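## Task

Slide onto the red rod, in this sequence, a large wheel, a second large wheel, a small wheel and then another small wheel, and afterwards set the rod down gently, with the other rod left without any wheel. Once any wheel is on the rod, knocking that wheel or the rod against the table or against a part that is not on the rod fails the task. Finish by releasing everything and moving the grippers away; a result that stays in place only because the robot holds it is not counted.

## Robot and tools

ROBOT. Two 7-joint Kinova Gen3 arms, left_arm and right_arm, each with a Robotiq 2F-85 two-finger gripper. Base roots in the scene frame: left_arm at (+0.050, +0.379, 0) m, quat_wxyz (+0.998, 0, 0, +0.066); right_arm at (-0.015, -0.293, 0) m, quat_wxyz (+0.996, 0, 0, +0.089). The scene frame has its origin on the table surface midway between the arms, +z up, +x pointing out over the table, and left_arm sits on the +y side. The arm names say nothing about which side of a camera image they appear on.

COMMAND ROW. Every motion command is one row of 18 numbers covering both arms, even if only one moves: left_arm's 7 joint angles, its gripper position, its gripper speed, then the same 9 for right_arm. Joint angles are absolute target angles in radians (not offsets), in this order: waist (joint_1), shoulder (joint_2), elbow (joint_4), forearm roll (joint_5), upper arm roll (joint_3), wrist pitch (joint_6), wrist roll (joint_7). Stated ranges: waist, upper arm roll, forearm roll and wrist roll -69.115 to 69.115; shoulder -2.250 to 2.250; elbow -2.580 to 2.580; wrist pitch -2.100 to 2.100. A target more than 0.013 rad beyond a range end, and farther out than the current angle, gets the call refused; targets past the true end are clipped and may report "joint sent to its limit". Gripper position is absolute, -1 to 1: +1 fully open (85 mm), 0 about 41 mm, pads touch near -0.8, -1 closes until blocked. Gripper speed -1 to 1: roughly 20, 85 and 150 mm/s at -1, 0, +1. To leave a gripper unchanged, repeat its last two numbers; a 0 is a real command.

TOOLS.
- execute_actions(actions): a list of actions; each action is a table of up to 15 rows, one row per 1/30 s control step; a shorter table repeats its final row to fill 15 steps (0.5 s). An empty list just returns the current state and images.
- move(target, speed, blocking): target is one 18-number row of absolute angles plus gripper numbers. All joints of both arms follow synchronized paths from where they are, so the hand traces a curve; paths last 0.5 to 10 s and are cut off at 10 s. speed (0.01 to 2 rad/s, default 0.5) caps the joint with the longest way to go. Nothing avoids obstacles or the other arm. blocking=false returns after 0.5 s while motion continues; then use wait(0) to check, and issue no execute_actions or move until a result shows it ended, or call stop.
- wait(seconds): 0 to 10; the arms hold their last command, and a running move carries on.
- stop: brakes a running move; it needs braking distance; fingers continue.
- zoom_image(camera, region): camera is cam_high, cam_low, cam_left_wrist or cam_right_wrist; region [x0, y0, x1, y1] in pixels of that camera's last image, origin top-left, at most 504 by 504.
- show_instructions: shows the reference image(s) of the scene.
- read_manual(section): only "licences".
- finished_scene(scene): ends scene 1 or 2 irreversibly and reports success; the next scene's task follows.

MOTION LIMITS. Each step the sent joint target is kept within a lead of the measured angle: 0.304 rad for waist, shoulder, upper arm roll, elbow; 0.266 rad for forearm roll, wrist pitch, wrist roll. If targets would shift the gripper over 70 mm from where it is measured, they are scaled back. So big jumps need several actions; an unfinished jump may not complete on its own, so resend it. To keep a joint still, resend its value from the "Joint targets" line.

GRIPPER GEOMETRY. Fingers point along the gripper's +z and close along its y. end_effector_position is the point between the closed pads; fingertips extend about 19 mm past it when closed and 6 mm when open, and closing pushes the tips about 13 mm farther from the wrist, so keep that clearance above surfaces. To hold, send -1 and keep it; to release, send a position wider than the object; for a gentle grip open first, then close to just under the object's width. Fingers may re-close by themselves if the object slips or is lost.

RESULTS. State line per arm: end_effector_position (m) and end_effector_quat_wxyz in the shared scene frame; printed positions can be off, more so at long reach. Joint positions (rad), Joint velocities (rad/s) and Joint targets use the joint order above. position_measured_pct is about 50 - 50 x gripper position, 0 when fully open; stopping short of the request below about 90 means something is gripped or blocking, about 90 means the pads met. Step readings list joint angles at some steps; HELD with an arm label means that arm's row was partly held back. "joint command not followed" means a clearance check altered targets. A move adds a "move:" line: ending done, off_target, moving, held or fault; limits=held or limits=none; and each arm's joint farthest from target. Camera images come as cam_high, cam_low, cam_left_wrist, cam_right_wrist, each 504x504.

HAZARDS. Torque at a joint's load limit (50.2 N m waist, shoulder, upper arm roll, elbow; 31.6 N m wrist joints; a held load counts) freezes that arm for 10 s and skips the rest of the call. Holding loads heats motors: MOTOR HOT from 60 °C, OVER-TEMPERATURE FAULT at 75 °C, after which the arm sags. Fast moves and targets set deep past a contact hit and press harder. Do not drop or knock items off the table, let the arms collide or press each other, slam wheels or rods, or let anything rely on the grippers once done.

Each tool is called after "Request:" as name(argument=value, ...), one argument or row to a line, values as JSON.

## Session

Request:
show_instructions(
)

Request:
execute_actions(
  actions=[],
)

Reference images for this scene: Rod-and-wheel set page 1.

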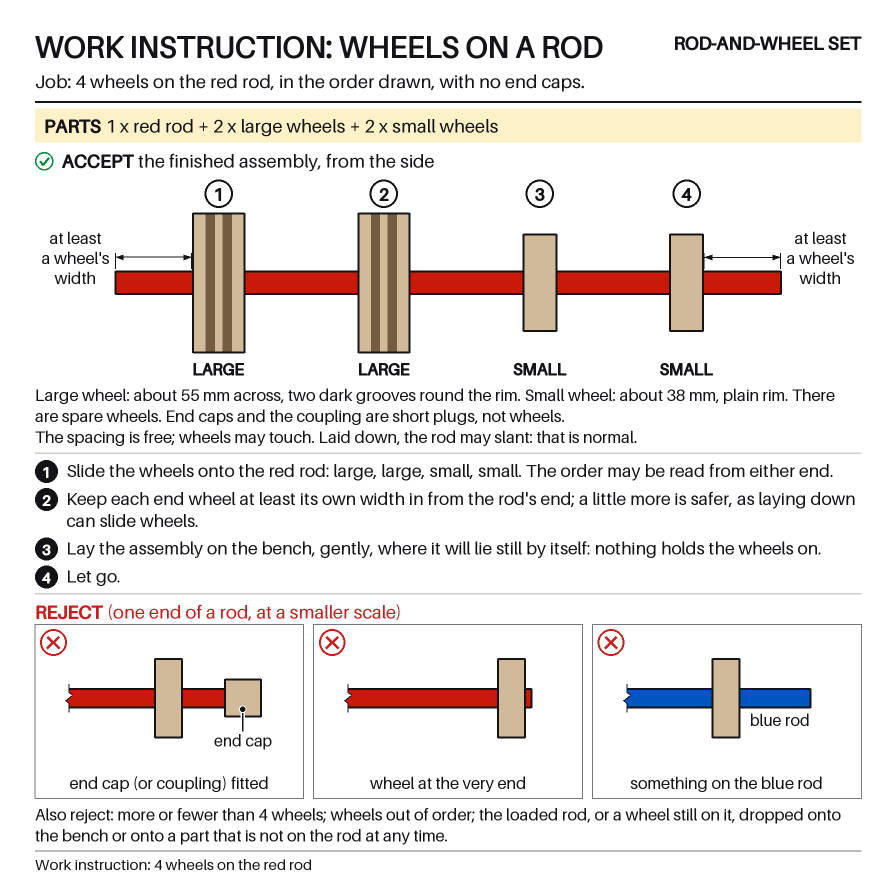

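Scene clock: 0.00 s.
left_arm: end_effector_position=(+0.2004, +0.5189, +0.3322) position_measured_pct=0.0 end_effector_quat_wxyz=(+0.214, -0.555, +0.803, -0.045) | right_arm: end_effector_position=(+0.5939, +0.2355, +0.1430) position_measured_pct=70.2 end_effector_quat_wxyz=(+0.257, -0.006, +0.966, +0.025)
Joint names: [waist, shoulder, elbow, forearm roll, upper arm roll, wrist pitch, wrist roll]
Joint positions: left_arm=[-0.859 -0.555  2.213  0.22  -0.197  1.164  1.548] | right_arm=[-0.801  1.124  0.668  0.05   0.353  0.991  0.68 ]
Joint velocities: left_arm=[-0. -0.  0. -0. -0.  0.  0.] | right_arm=[-0.     0.     0.002  0.     0.     0.     0.   ]
Motor temperatures (°C, as the motors report them): left_arm=[29 33 29 36 29 40 34] | right_arm=[33 33 28 32 26 30 40]
Joint targets: left_arm=[-0.859 -0.555 2.213 0.220 -0.197 1.164 1.548] | right_arm=[-0.801 1.124 0.668 0.050 0.353 0.991 0.680]

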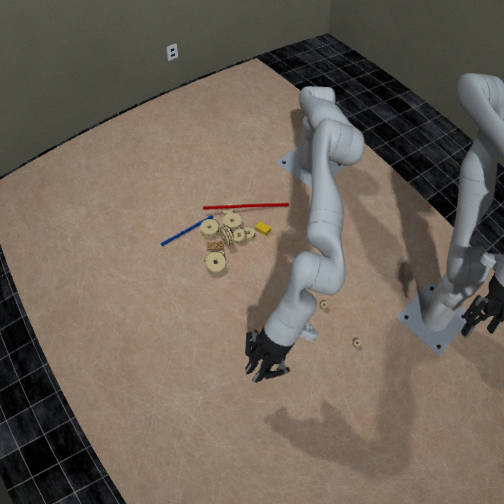

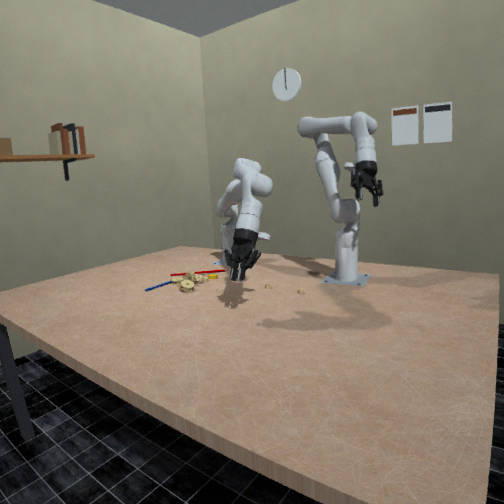

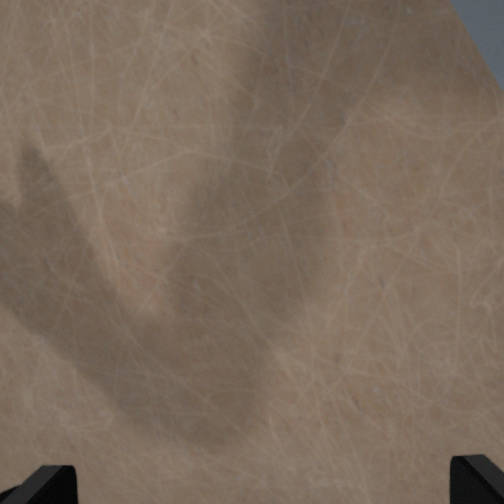

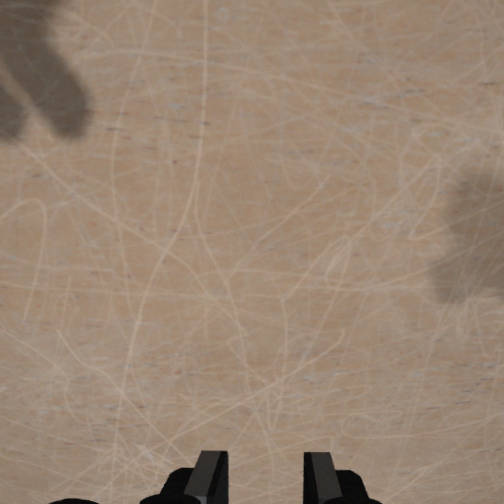

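Request:
move(
  target=[-0.4,0.2,1.6,0,0,1.34,0,0.3,0,0.0,0.1817,1.6706,0,0,1.2893,-1.5708,1,0],
  speed=1.2,
)

Scene clock: 10.27 s.
left_arm: end_effector_position=(+0.3984, +0.5560, +0.3145) position_measured_pct=34.9 end_effector_quat_wxyz=(+0.000, +0.496, +0.868, +0.001) | right_arm: end_effector_position=(+0.3614, -0.2503, +0.2999) position_measured_pct=0.0 end_effector_quat_wxyz=(+0.000, +0.996, +0.089, -0.000)
Joint names: [waist, shoulder, elbow, forearm roll, upper arm roll, wrist pitch, wrist roll]
Joint positions: left_arm=[-0.4   0.2   1.6   0.    0.    1.34  0.  ] | right_arm=[-0.     0.182  1.671  0.     0.     1.289 -1.571]
Joint velocities: left_arm=[ 0.001  0.002 -0.    -0.     0.001  0.001  0.   ] | right_arm=[ 0.003 -0.002  0.001 -0.    -0.    -0.    -0.   ]
Motor temperatures (°C, as the motors report them): left_arm=[29 33 29 36 29 40 34] | right_arm=[33 33 28 32 26 30 40]
Joint targets: left_arm=[-0.400 0.200 1.600 0.000 0.000 1.340 -0.000] | right_arm=[0.000 0.182 1.671 0.000 -0.000 1.289 -1.571]
move: done; limits=none; left_arm: farthest joint: the waist, 0.000 radians from its target (0.459 radians at the start); right_arm: farthest joint: the waist, 0.000 radians from its target (0.801 radians at the start)

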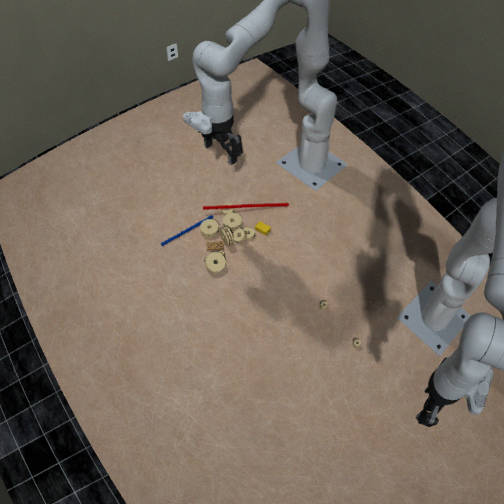

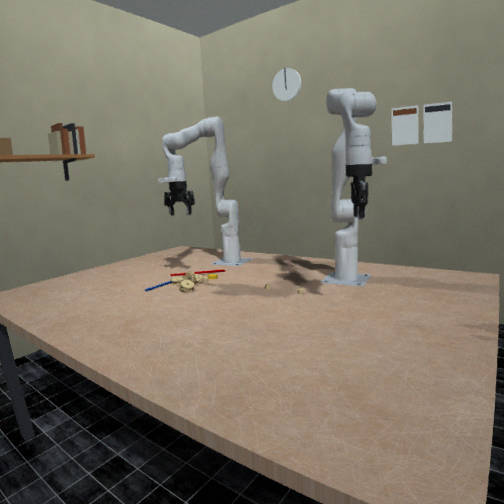

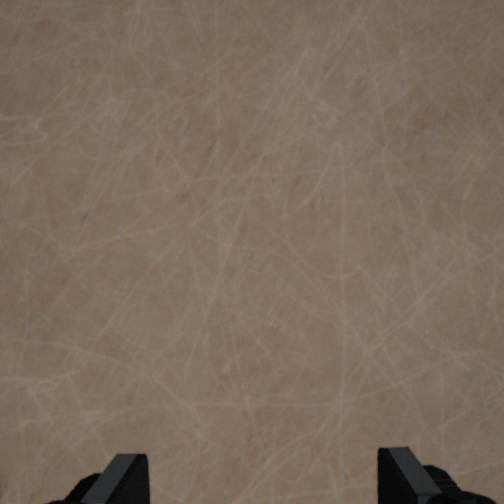

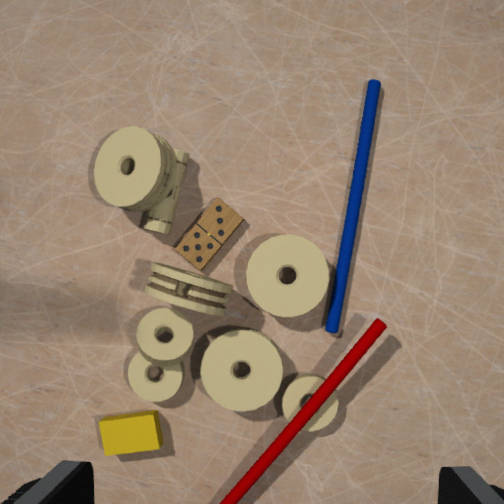

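Request:
zoom_image(
  camera="cam_right_wrist",
  region=[90,250,410,504],
)

Request:
zoom_image(
  camera="cam_high",
  region=[150,180,310,290],
)

Region (90, 250, 410, 504) of cam_right_wrist's 504x504 image, scaled by 1.575; it fills the top 400 rows of this view, and the rest is white.

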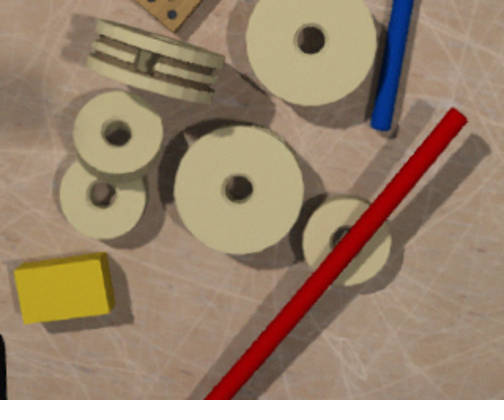

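Region (150, 180, 310, 290) of cam_high's 504x504 image, scaled by 3.150, with more detail than that image has; it fills the top 346 rows of this view, and the rest is white.

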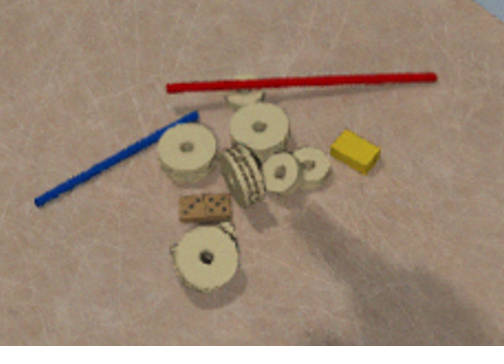

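Request:
move(
  target=[1.3868,0.7105,1.1592,0,0,1.2719,2.296,0.3,0,0.8,0.1817,1.6706,0,0,1.2893,-1.5708,1,0],
  speed=1.2,
)

Scene clock: 56.47 s.
left_arm: end_effector_position=(+0.2051, -0.1748, +0.1999) position_measured_pct=34.9 end_effector_quat_wxyz=(+0.000, +0.261, +0.965, -0.000) | right_arm: end_effector_position=(+0.2779, -0.5334, +0.3000) position_measured_pct=0.0 end_effector_quat_wxyz=(-0.000, +0.952, -0.306, -0.000)
Joint names: [waist, shoulder, elbow, forearm roll, upper arm roll, wrist pitch, wrist roll]
Joint positions: left_arm=[1.387 0.71  1.159 0.    0.    1.272 2.296] | right_arm=[ 0.8    0.182  1.671  0.     0.     1.289 -1.571]
Joint velocities: left_arm=[ 0.003  0.001  0.     0.002  0.    -0.     0.   ] | right_arm=[-0.    -0.     0.002 -0.    -0.    -0.     0.   ]
Motor temperatures (°C, as the motors report them): left_arm=[29 33 29 36 29 40 34] | right_arm=[33 33 28 32 26 30 40]
Joint targets: left_arm=[1.387 0.711 1.159 0.000 0.000 1.272 2.296] | right_arm=[0.800 0.182 1.671 0.000 0.000 1.289 -1.571]
move: done; limits=none; left_arm: farthest joint: the waist, 0.000 radians from its target (1.787 radians at the start); right_arm: farthest joint: the waist, 0.000 radians from its target (0.800 radians at the start)

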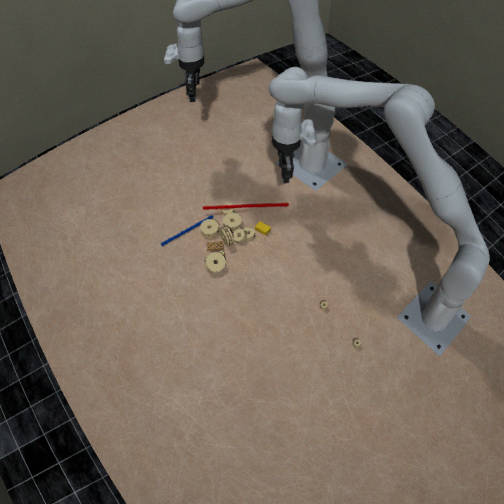

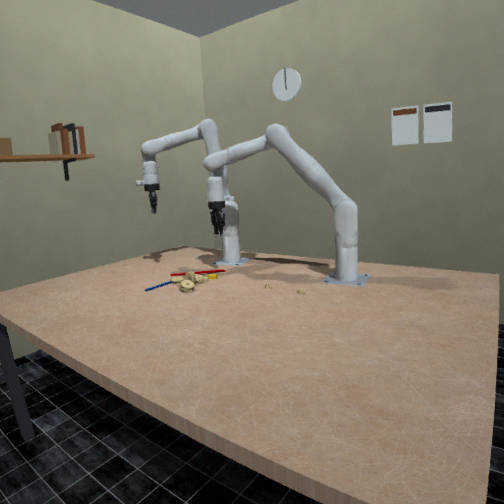

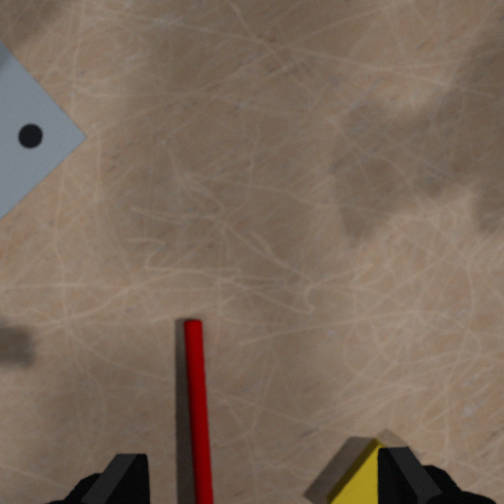

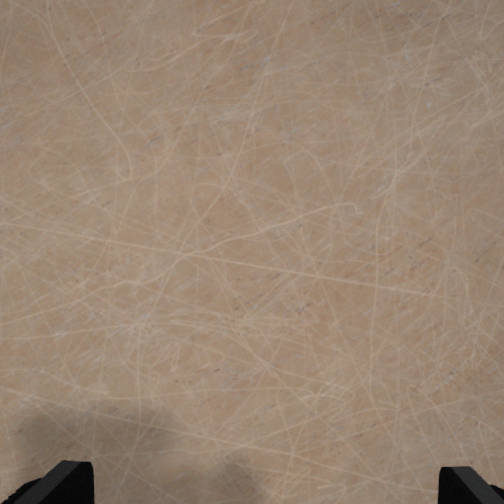

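Request:
move(
  target=[1.4613,0.8991,1.2633,0,0,0.9792,2.44,0,0,0.8,0.1817,1.6706,0,0,1.2893,-1.5708,1,0],
  speed=0.6,
)

Scene clock: 63.93 s.
left_arm: end_effector_position=(+0.1671, -0.1998, +0.0602) position_measured_pct=49.6 end_effector_quat_wxyz=(+0.000, +0.228, +0.974, -0.000) | right_arm: end_effector_position=(+0.2779, -0.5334, +0.3000) position_measured_pct=0.0 end_effector_quat_wxyz=(-0.000, +0.952, -0.306, -0.000)
Joint names: [waist, shoulder, elbow, forearm roll, upper arm roll, wrist pitch, wrist roll]
Joint positions: left_arm=[1.461 0.899 1.263 0.    0.    0.979 2.44 ] | right_arm=[ 0.8    0.182  1.671  0.    -0.     1.289 -1.571]
Joint velocities: left_arm=[ 0.001  0.003 -0.     0.001 -0.001  0.    -0.   ] | right_arm=[-0.  0. -0. -0.  0.  0.  0.]
Motor temperatures (°C, as the motors report them): left_arm=[29 33 29 36 29 40 34] | right_arm=[33 33 28 32 26 30 40]
Joint targets: left_arm=[1.461 0.899 1.263 0.000 0.000 0.979 2.440] | right_arm=[0.800 0.182 1.671 0.000 0.000 1.289 -1.571]
move: done; limits=none; left_arm: farthest joint: the waist, 0.000 radians from its target (0.075 radians at the start); right_arm: farthest joint: the waist, 0.000 radians from its target (0.000 radians at the start)

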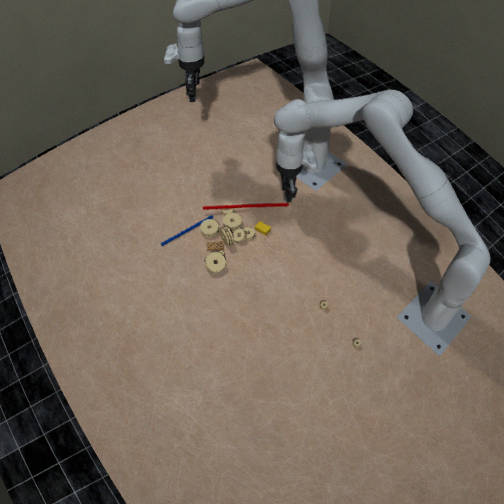

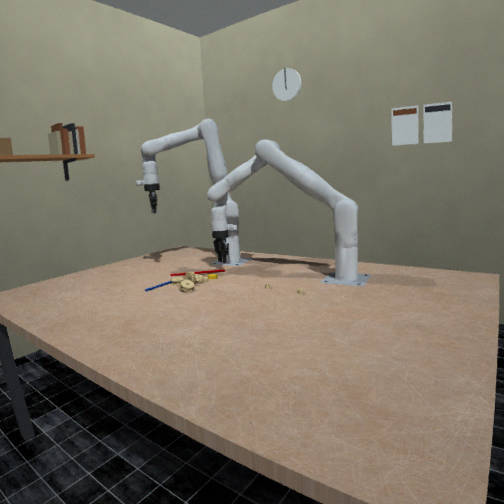

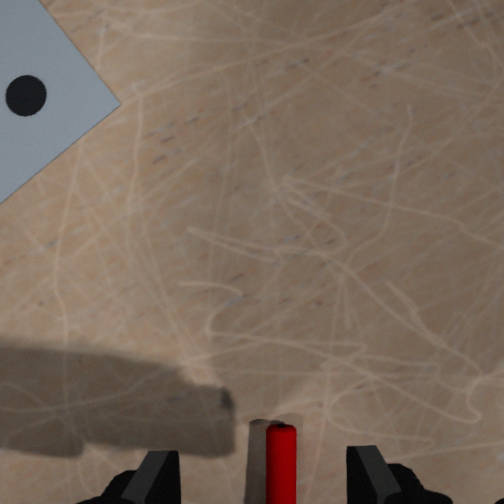

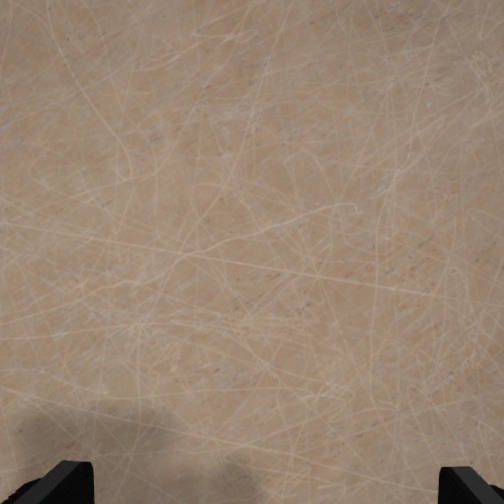

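Request:
move(
  target=[1.4557,0.9465,1.3034,0,0,0.8917,2.4346,0,0,0.8,0.1817,1.6706,0,0,1.2893,-1.5708,1,0],
  speed=0.15,
)

Request:
execute_actions(
  actions=[
    [[1.4557,0.9465,1.3034,0,0,0.8917,2.4346,-1,-0.3,0.8,0.1817,1.6706,0,0,1.2893,-1.5708,1,0]],
    [[1.4557,0.9465,1.3034,0,0,0.8917,2.4346,-1,-0.3,0.8,0.1817,1.6706,0,0,1.2893,-1.5708,1,0]],
  ],
)

Scene clock: 69.93 s.
left_arm: end_effector_position=(+0.1692, -0.1950, +0.0221) position_measured_pct=49.6 end_effector_quat_wxyz=(+0.000, +0.228, +0.974, -0.000) | right_arm: end_effector_position=(+0.2779, -0.5334, +0.3000) position_measured_pct=0.0 end_effector_quat_wxyz=(-0.000, +0.952, -0.306, -0.000)
Joint names: [waist, shoulder, elbow, forearm roll, upper arm roll, wrist pitch, wrist roll]
Joint positions: left_arm=[ 1.456  0.946  1.303  0.    -0.     0.892  2.435] | right_arm=[ 0.8    0.182  1.671  0.     0.     1.289 -1.571]
Joint velocities: left_arm=[-0.001  0.     0.     0.    -0.    -0.    -0.   ] | right_arm=[ 0.  0. -0.  0. -0.  0. -0.]
Motor temperatures (°C, as the motors report them): left_arm=[29 34 29 36 29 40 34] | right_arm=[33 33 28 32 26 30 40]
Joint targets: left_arm=[1.456 0.947 1.303 0.000 0.000 0.892 2.435] | right_arm=[0.800 0.182 1.671 0.000 0.000 1.289 -1.571]
move: done; limits=none; left_arm: farthest joint: the waist, 0.000 radians from its target (0.006 radians at the start); right_arm: farthest joint: the waist, 0.000 radians from its target (0.000 radians at the start)

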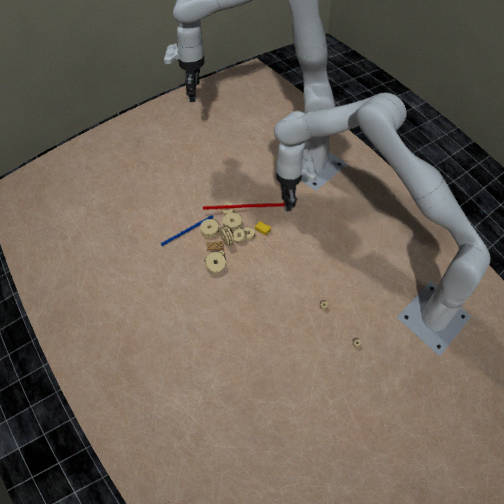

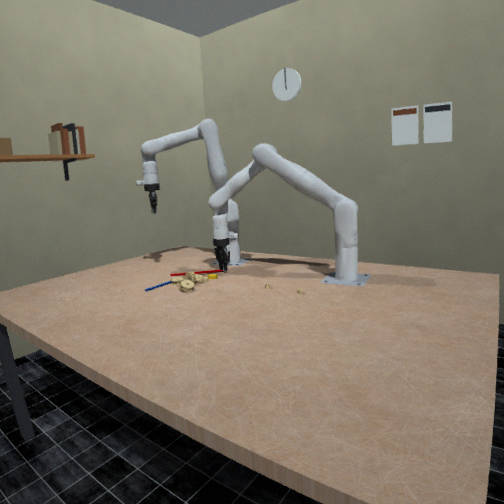

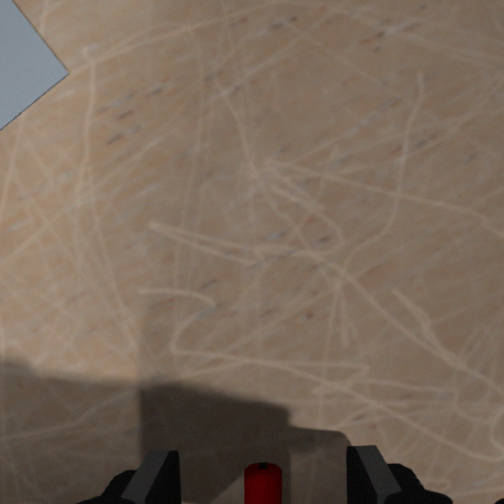

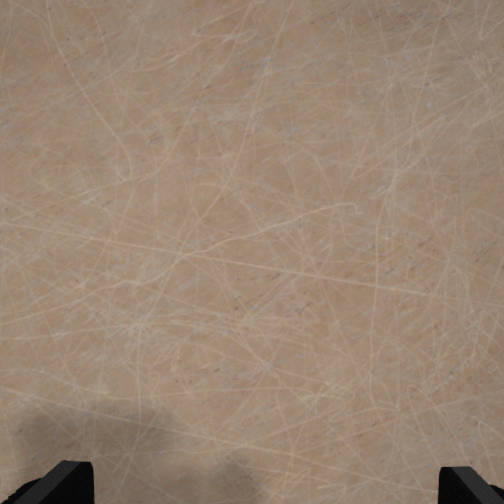

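Scene clock: 70.93 s.
left_arm: end_effector_position=(+0.1692, -0.1952, +0.0223) position_measured_pct=86.1 end_effector_quat_wxyz=(+0.000, +0.228, +0.974, -0.000) | right_arm: end_effector_position=(+0.2779, -0.5334, +0.3000) position_measured_pct=0.0 end_effector_quat_wxyz=(-0.000, +0.952, -0.306, -0.000)
Joint names: [waist, shoulder, elbow, forearm roll, upper arm roll, wrist pitch, wrist roll]
Joint positions: left_arm=[ 1.456  0.946  1.303 -0.     0.     0.892  2.435] | right_arm=[ 0.8    0.182  1.671  0.     0.     1.289 -1.571]
Joint velocities: left_arm=[ 0.     0.001 -0.001  0.    -0.    -0.002 -0.   ] | right_arm=[-0.     0.     0.001 -0.    -0.    -0.    -0.   ]
Motor temperatures (°C, as the motors report them): left_arm=[29 34 29 36 29 40 34] | right_arm=[33 33 28 32 26 30 40]
Joint targets: left_arm=[1.456 0.947 1.303 0.000 0.000 0.892 2.435] | right_arm=[0.800 0.182 1.671 0.000 0.000 1.289 -1.571]
Step readings (joint positions; steps 1 to 15: 1st action; 16 to 30: 2nd action):
0: left_arm=[1.456 0.946 1.303 0.000 -0.000 0.892 2.435] | right_arm=[0.800 0.182 1.671 0.000 0.000 1.289 -1.571]
1: left_arm=[1.456 0.946 1.303 -0.000 -0.000 0.892 2.435] | right_arm=[0.800 0.182 1.671 0.000 0.000 1.289 -1.571]
2: left_arm=[1.456 0.946 1.303 -0.000 -0.000 0.892 2.435] | right_arm=[0.800 0.182 1.671 0.000 0.000 1.289 -1.571]
4: left_arm=[1.456 0.946 1.303 -0.000 -0.000 0.892 2.435] | right_arm=[0.800 0.182 1.671 0.000 0.000 1.289 -1.571]
8: left_arm=[1.456 0.946 1.303 -0.000 -0.000 0.892 2.435] | right_arm=[0.800 0.182 1.671 0.000 -0.000 1.289 -1.571]
15: left_arm=[1.456 0.947 1.303 -0.000 -0.000 0.892 2.435] | right_arm=[0.800 0.182 1.671 0.000 0.000 1.289 -1.571]
16: left_arm=[1.456 0.947 1.303 0.000 0.000 0.892 2.435] | right_arm=[0.800 0.182 1.671 0.000 0.000 1.289 -1.571]
17: left_arm=[1.456 0.946 1.303 0.000 0.000 0.892 2.435] | right_arm=[0.800 0.182 1.671 0.000 0.000 1.289 -1.571]
19: left_arm=[1.456 0.946 1.303 -0.000 0.000 0.892 2.435] | right_arm=[0.800 0.182 1.671 0.000 0.000 1.289 -1.571]
23: left_arm=[1.456 0.946 1.303 -0.000 0.000 0.892 2.435] | right_arm=[0.800 0.182 1.671 0.000 0.000 1.289 -1.571]
30: Joint positions above

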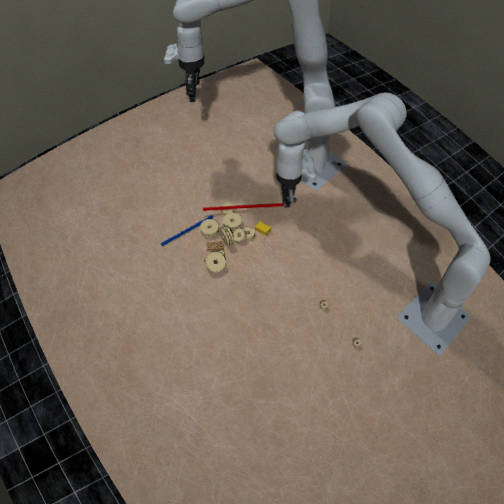

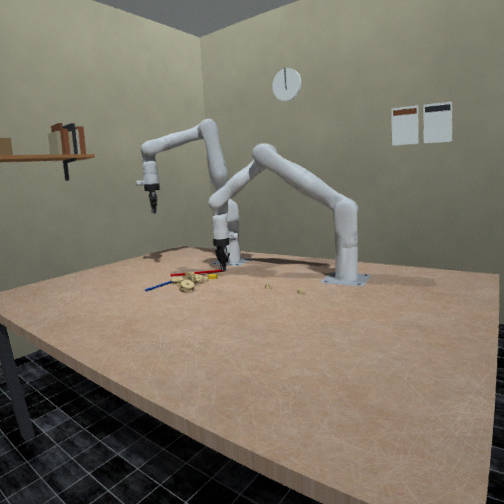

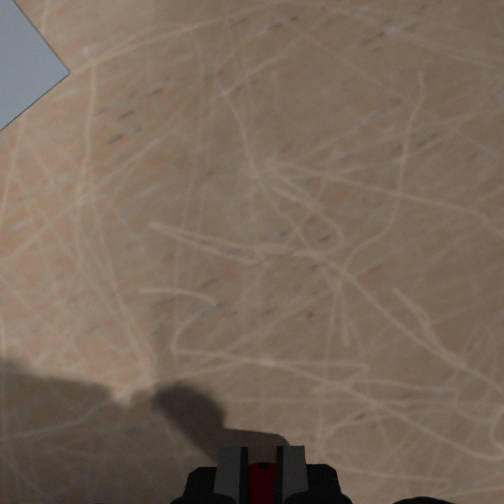

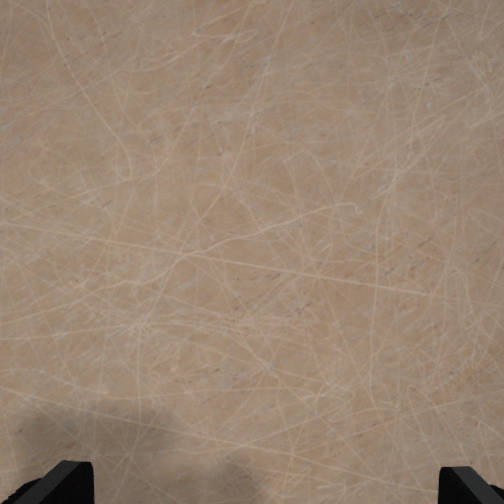

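Request:
move(
  target=[1.4557,0.7815,1.1885,0,0,1.1716,2.4346,-1,-0.3,0.8,0.1817,1.6706,0,0,1.2893,-1.5708,1,0],
  speed=0.5,
)

Request:
move(
  target=[0.174,0.872,1.3247,0,0,0.9449,-0.7289,-1,-0.3,0.8,0.1817,1.6706,0,0,1.2893,-1.5708,1,0],
  speed=1.2,
)

Scene clock: 91.60 s.
left_arm: end_effector_position=(+0.1692, -0.1950, +0.1499) position_measured_pct=86.1 end_effector_quat_wxyz=(-0.000, +0.228, +0.974, +0.000) | right_arm: end_effector_position=(+0.2779, -0.5334, +0.3000) position_measured_pct=0.0 end_effector_quat_wxyz=(-0.000, +0.952, -0.306, -0.000)
Joint names: [waist, shoulder, elbow, forearm roll, upper arm roll, wrist pitch, wrist roll]
Joint positions: left_arm=[ 1.456  0.782  1.188 -0.    -0.     1.172  2.435] | right_arm=[ 0.8    0.182  1.671  0.     0.     1.289 -1.571]
Joint velocities: left_arm=[ 0.    -0.001  0.    -0.    -0.    -0.     0.001] | right_arm=[ 0.  0.  0. -0. -0.  0. -0.]
Motor temperatures (°C, as the motors report them): left_arm=[29 34 29 36 29 40 34] | right_arm=[33 33 28 32 26 30 40]
Joint targets: left_arm=[1.456 0.781 1.188 0.000 0.000 1.172 2.435] | right_arm=[0.800 0.182 1.671 0.000 0.000 1.289 -1.571]
move: done; limits=none; left_arm: farthest joint: the waist, 0.000 radians from its target (0.000 radians at the start); right_arm: farthest joint: the waist, 0.000 radians from its target (0.000 radians at the start)

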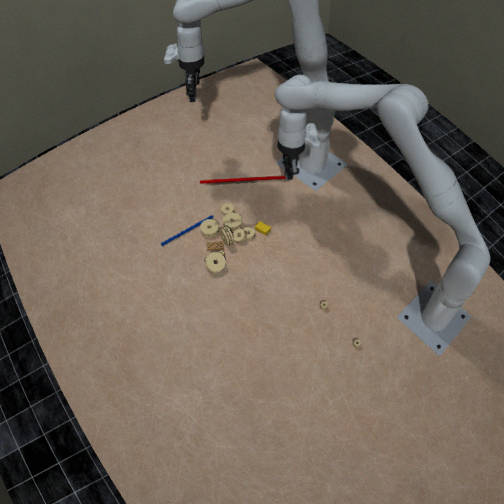

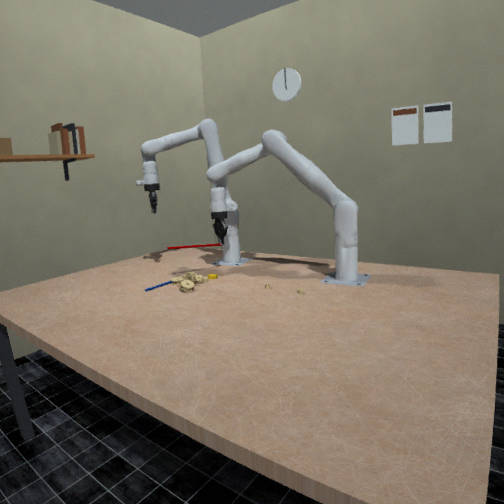

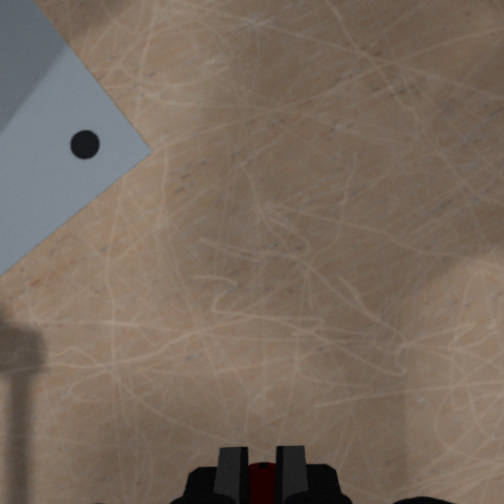

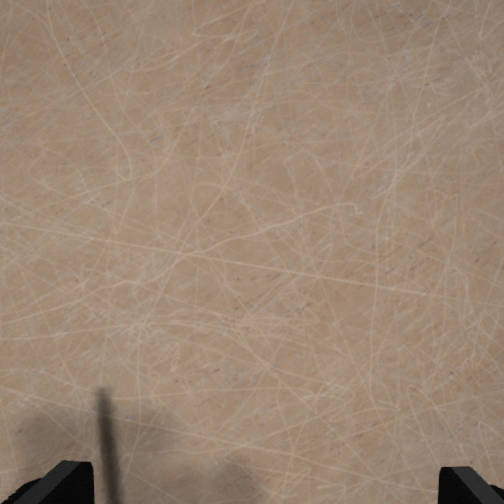

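Scene clock: 94.87 s.
left_arm: end_effector_position=(+0.6250, +0.3303, +0.0600) position_measured_pct=86.1 end_effector_quat_wxyz=(-0.000, +0.921, +0.389, +0.000) | right_arm: end_effector_position=(+0.2779, -0.5334, +0.3000) position_measured_pct=0.0 end_effector_quat_wxyz=(-0.000, +0.952, -0.306, -0.000)
Joint names: [waist, shoulder, elbow, forearm roll, upper arm roll, wrist pitch, wrist roll]
Joint positions: left_arm=[ 0.174  0.872  1.325 -0.    -0.     0.945 -0.729] | right_arm=[ 0.8    0.182  1.671  0.     0.     1.289 -1.571]
Joint velocities: left_arm=[-0.004  0.     0.     0.     0.    -0.    -0.   ] | right_arm=[-0.    -0.    -0.001  0.    -0.    -0.     0.   ]
Motor temperatures (°C, as the motors report them): left_arm=[29 34 29 36 29 40 34] | right_arm=[33 33 28 32 26 30 40]
Joint targets: left_arm=[0.174 0.872 1.325 0.000 0.000 0.945 -0.729] | right_arm=[0.800 0.182 1.671 0.000 0.000 1.289 -1.571]
move: done; limits=none; left_arm: farthest joint: the waist, 0.000 radians from its target (1.282 radians at the start); right_arm: farthest joint: the waist, 0.000 radians from its target (0.000 radians at the start)

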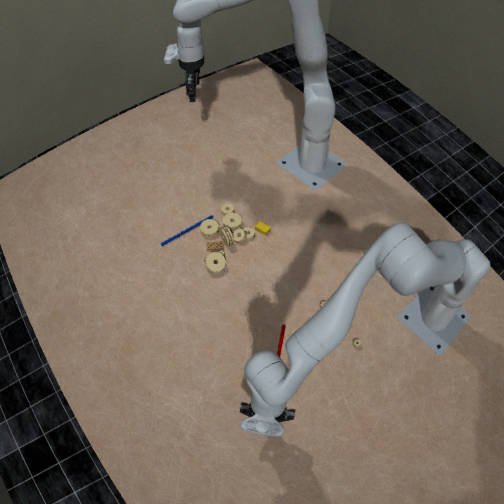

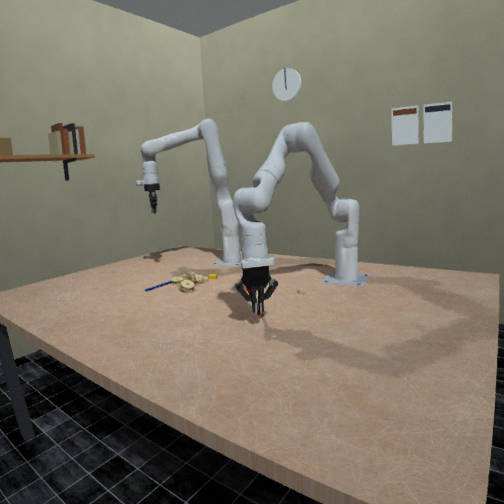

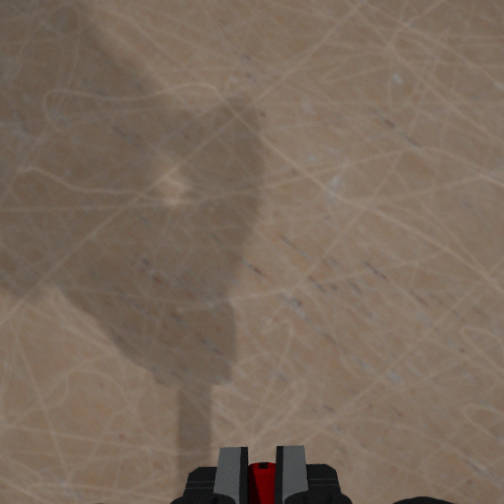

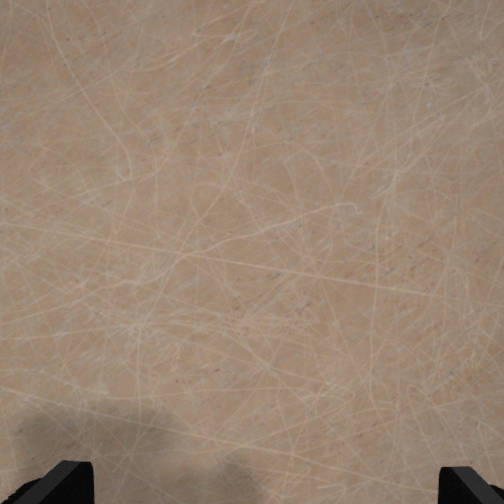

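Request:
move(
  target=[0.174,0.9292,1.3447,0,0,0.8677,-0.7289,-1,-0.3,0.0307,0.527,1.8065,0,0,0.8081,-2.866,0.6,0],
  speed=0.8,
)

Request:
execute_actions(
  actions=[
    [[0.174,0.9292,1.3447,0,0,0.8677,-0.7289,-0.4,-0.5,0.0307,0.527,1.8065,0,0,0.8081,-2.866,0.6,0]],
    [[0.174,0.9292,1.3447,0,0,0.8677,-0.7289,-0.4,-0.5,0.0307,0.527,1.8065,0,0,0.8081,-2.866,0.6,0]],
  ],
)

Scene clock: 106.77 s.
left_arm: end_effector_position=(+0.6251, +0.3305, +0.0223) position_measured_pct=86.1 end_effector_quat_wxyz=(+0.000, +0.921, +0.390, +0.000) | right_arm: end_effector_position=(+0.4228, -0.2531, +0.1200) position_measured_pct=19.8 end_effector_quat_wxyz=(-0.000, +0.840, -0.543, +0.000)
Joint names: [waist, shoulder, elbow, forearm roll, upper arm roll, wrist pitch, wrist roll]
Joint positions: left_arm=[ 0.174  0.929  1.345 -0.    -0.     0.868 -0.729] | right_arm=[ 0.031  0.527  1.807 -0.    -0.     0.808 -2.866]
Joint velocities: left_arm=[-0.    -0.001 -0.    -0.001 -0.    -0.    -0.   ] | right_arm=[-0.003  0.001 -0.     0.001  0.    -0.    -0.   ]
Motor temperatures (°C, as the motors report them): left_arm=[29 34 29 36 29 40 34] | right_arm=[33 33 28 32 26 30 40]
Joint targets: left_arm=[0.174 0.929 1.345 0.000 0.000 0.868 -0.729] | right_arm=[0.031 0.527 1.806 0.000 0.000 0.808 -2.866]
move: done; limits=none; left_arm: farthest joint: the waist, 0.000 radians from its target (0.000 radians at the start); right_arm: farthest joint: the waist, 0.000 radians from its target (0.769 radians at the start)

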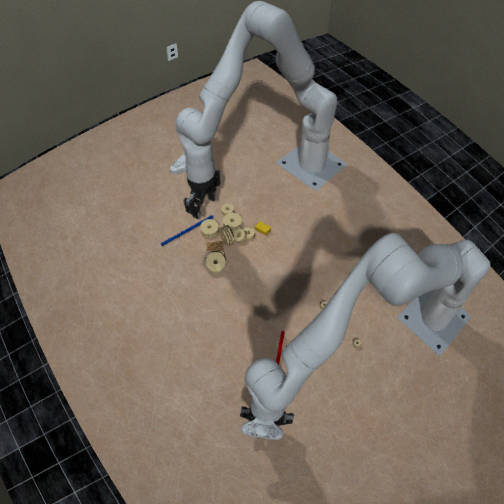

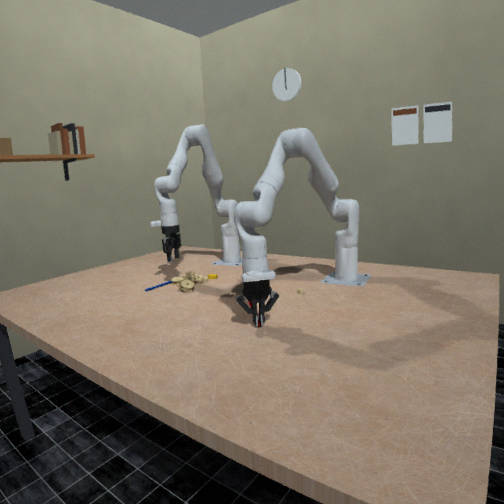

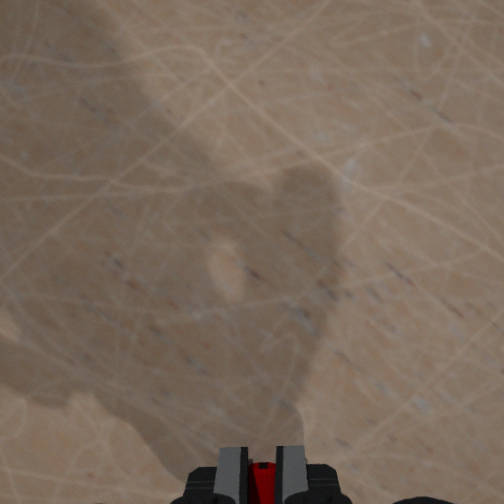

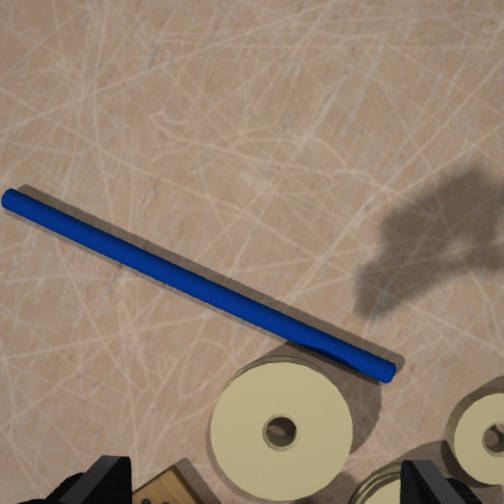

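Scene clock: 107.77 s.
left_arm: end_effector_position=(+0.6250, +0.3305, +0.0221) position_measured_pct=69.8 end_effector_quat_wxyz=(-0.000, +0.921, +0.390, -0.000) | right_arm: end_effector_position=(+0.4228, -0.2530, +0.1200) position_measured_pct=19.8 end_effector_quat_wxyz=(+0.000, +0.840, -0.543, -0.000)
Joint names: [waist, shoulder, elbow, forearm roll, upper arm roll, wrist pitch, wrist roll]
Joint positions: left_arm=[ 0.174  0.929  1.345  0.     0.     0.868 -0.729] | right_arm=[ 0.031  0.527  1.806  0.     0.     0.808 -2.866]
Joint velocities: left_arm=[ 0.001 -0.    -0.     0.001 -0.    -0.     0.   ] | right_arm=[-0.    -0.    -0.001 -0.    -0.    -0.     0.   ]
Motor temperatures (°C, as the motors report them): left_arm=[29 34 29 36 29 40 34] | right_arm=[33 33 28 32 26 30 40]
Joint targets: left_arm=[0.174 0.929 1.345 0.000 0.000 0.868 -0.729] | right_arm=[0.031 0.527 1.806 0.000 0.000 0.808 -2.866]
Step readings (joint positions; steps 1 to 15: 1st action; 16 to 30: 2nd action):
0: left_arm=[0.174 0.929 1.345 -0.000 -0.000 0.868 -0.729] | right_arm=[0.031 0.527 1.807 -0.000 -0.000 0.808 -2.866]
1: left_arm=[0.174 0.929 1.345 -0.000 -0.000 0.868 -0.729] | right_arm=[0.031 0.527 1.807 -0.000 -0.000 0.808 -2.866]
2: left_arm=[0.174 0.929 1.345 -0.000 -0.000 0.868 -0.729] | right_arm=[0.031 0.527 1.807 -0.000 -0.000 0.808 -2.866]
4: left_arm=[0.174 0.929 1.345 -0.000 -0.000 0.868 -0.729] | right_arm=[0.031 0.527 1.806 -0.000 -0.000 0.808 -2.866]
8: left_arm=[0.174 0.929 1.345 0.000 0.000 0.868 -0.729] | right_arm=[0.031 0.527 1.806 -0.000 -0.000 0.808 -2.866]
15: left_arm=[0.174 0.929 1.345 0.000 0.000 0.868 -0.729] | right_arm=[0.031 0.527 1.806 0.000 -0.000 0.808 -2.866]
16: left_arm=[0.174 0.929 1.345 0.000 0.000 0.868 -0.729] | right_arm=[0.031 0.527 1.806 0.000 0.000 0.808 -2.866]
17: left_arm=[0.174 0.929 1.345 0.000 0.000 0.868 -0.729] | right_arm=[0.031 0.527 1.806 0.000 0.000 0.808 -2.866]
19: left_arm=[0.174 0.929 1.345 0.000 0.000 0.868 -0.729] | right_arm=[0.031 0.527 1.806 -0.000 0.000 0.808 -2.866]
23: left_arm=[0.174 0.929 1.345 0.000 -0.000 0.868 -0.729] | right_arm=[0.031 0.527 1.806 0.000 0.000 0.808 -2.866]
30: Joint positions above

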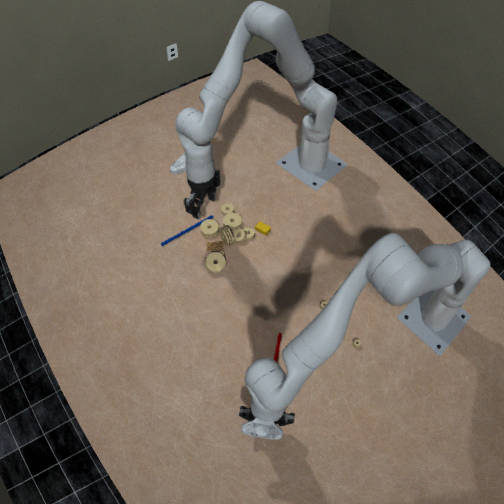

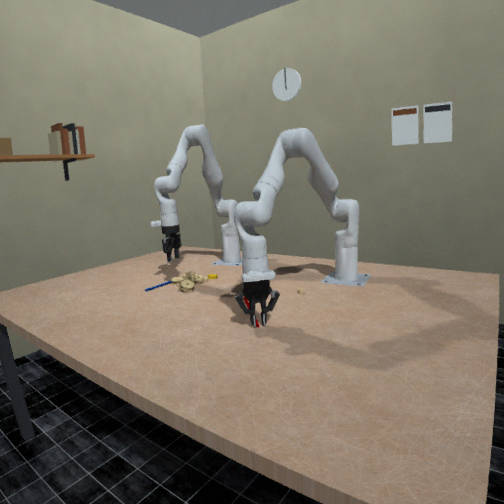

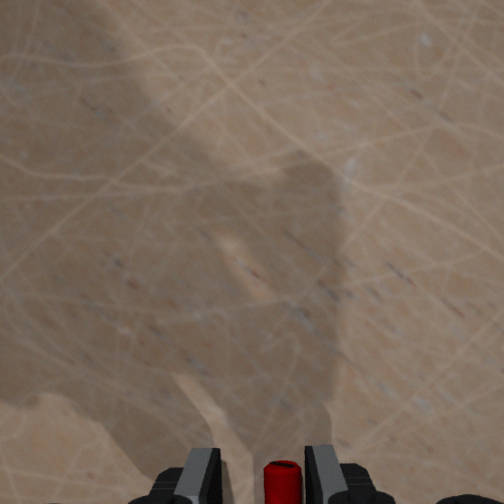

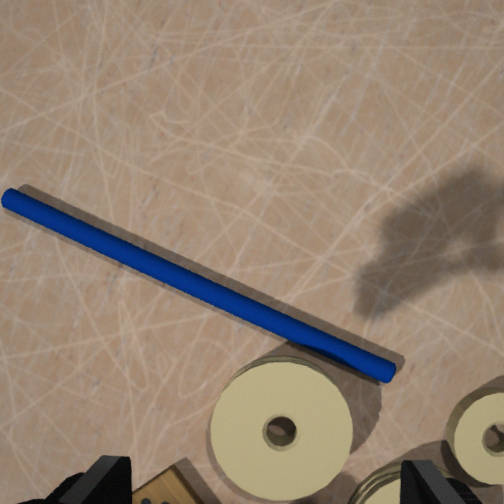

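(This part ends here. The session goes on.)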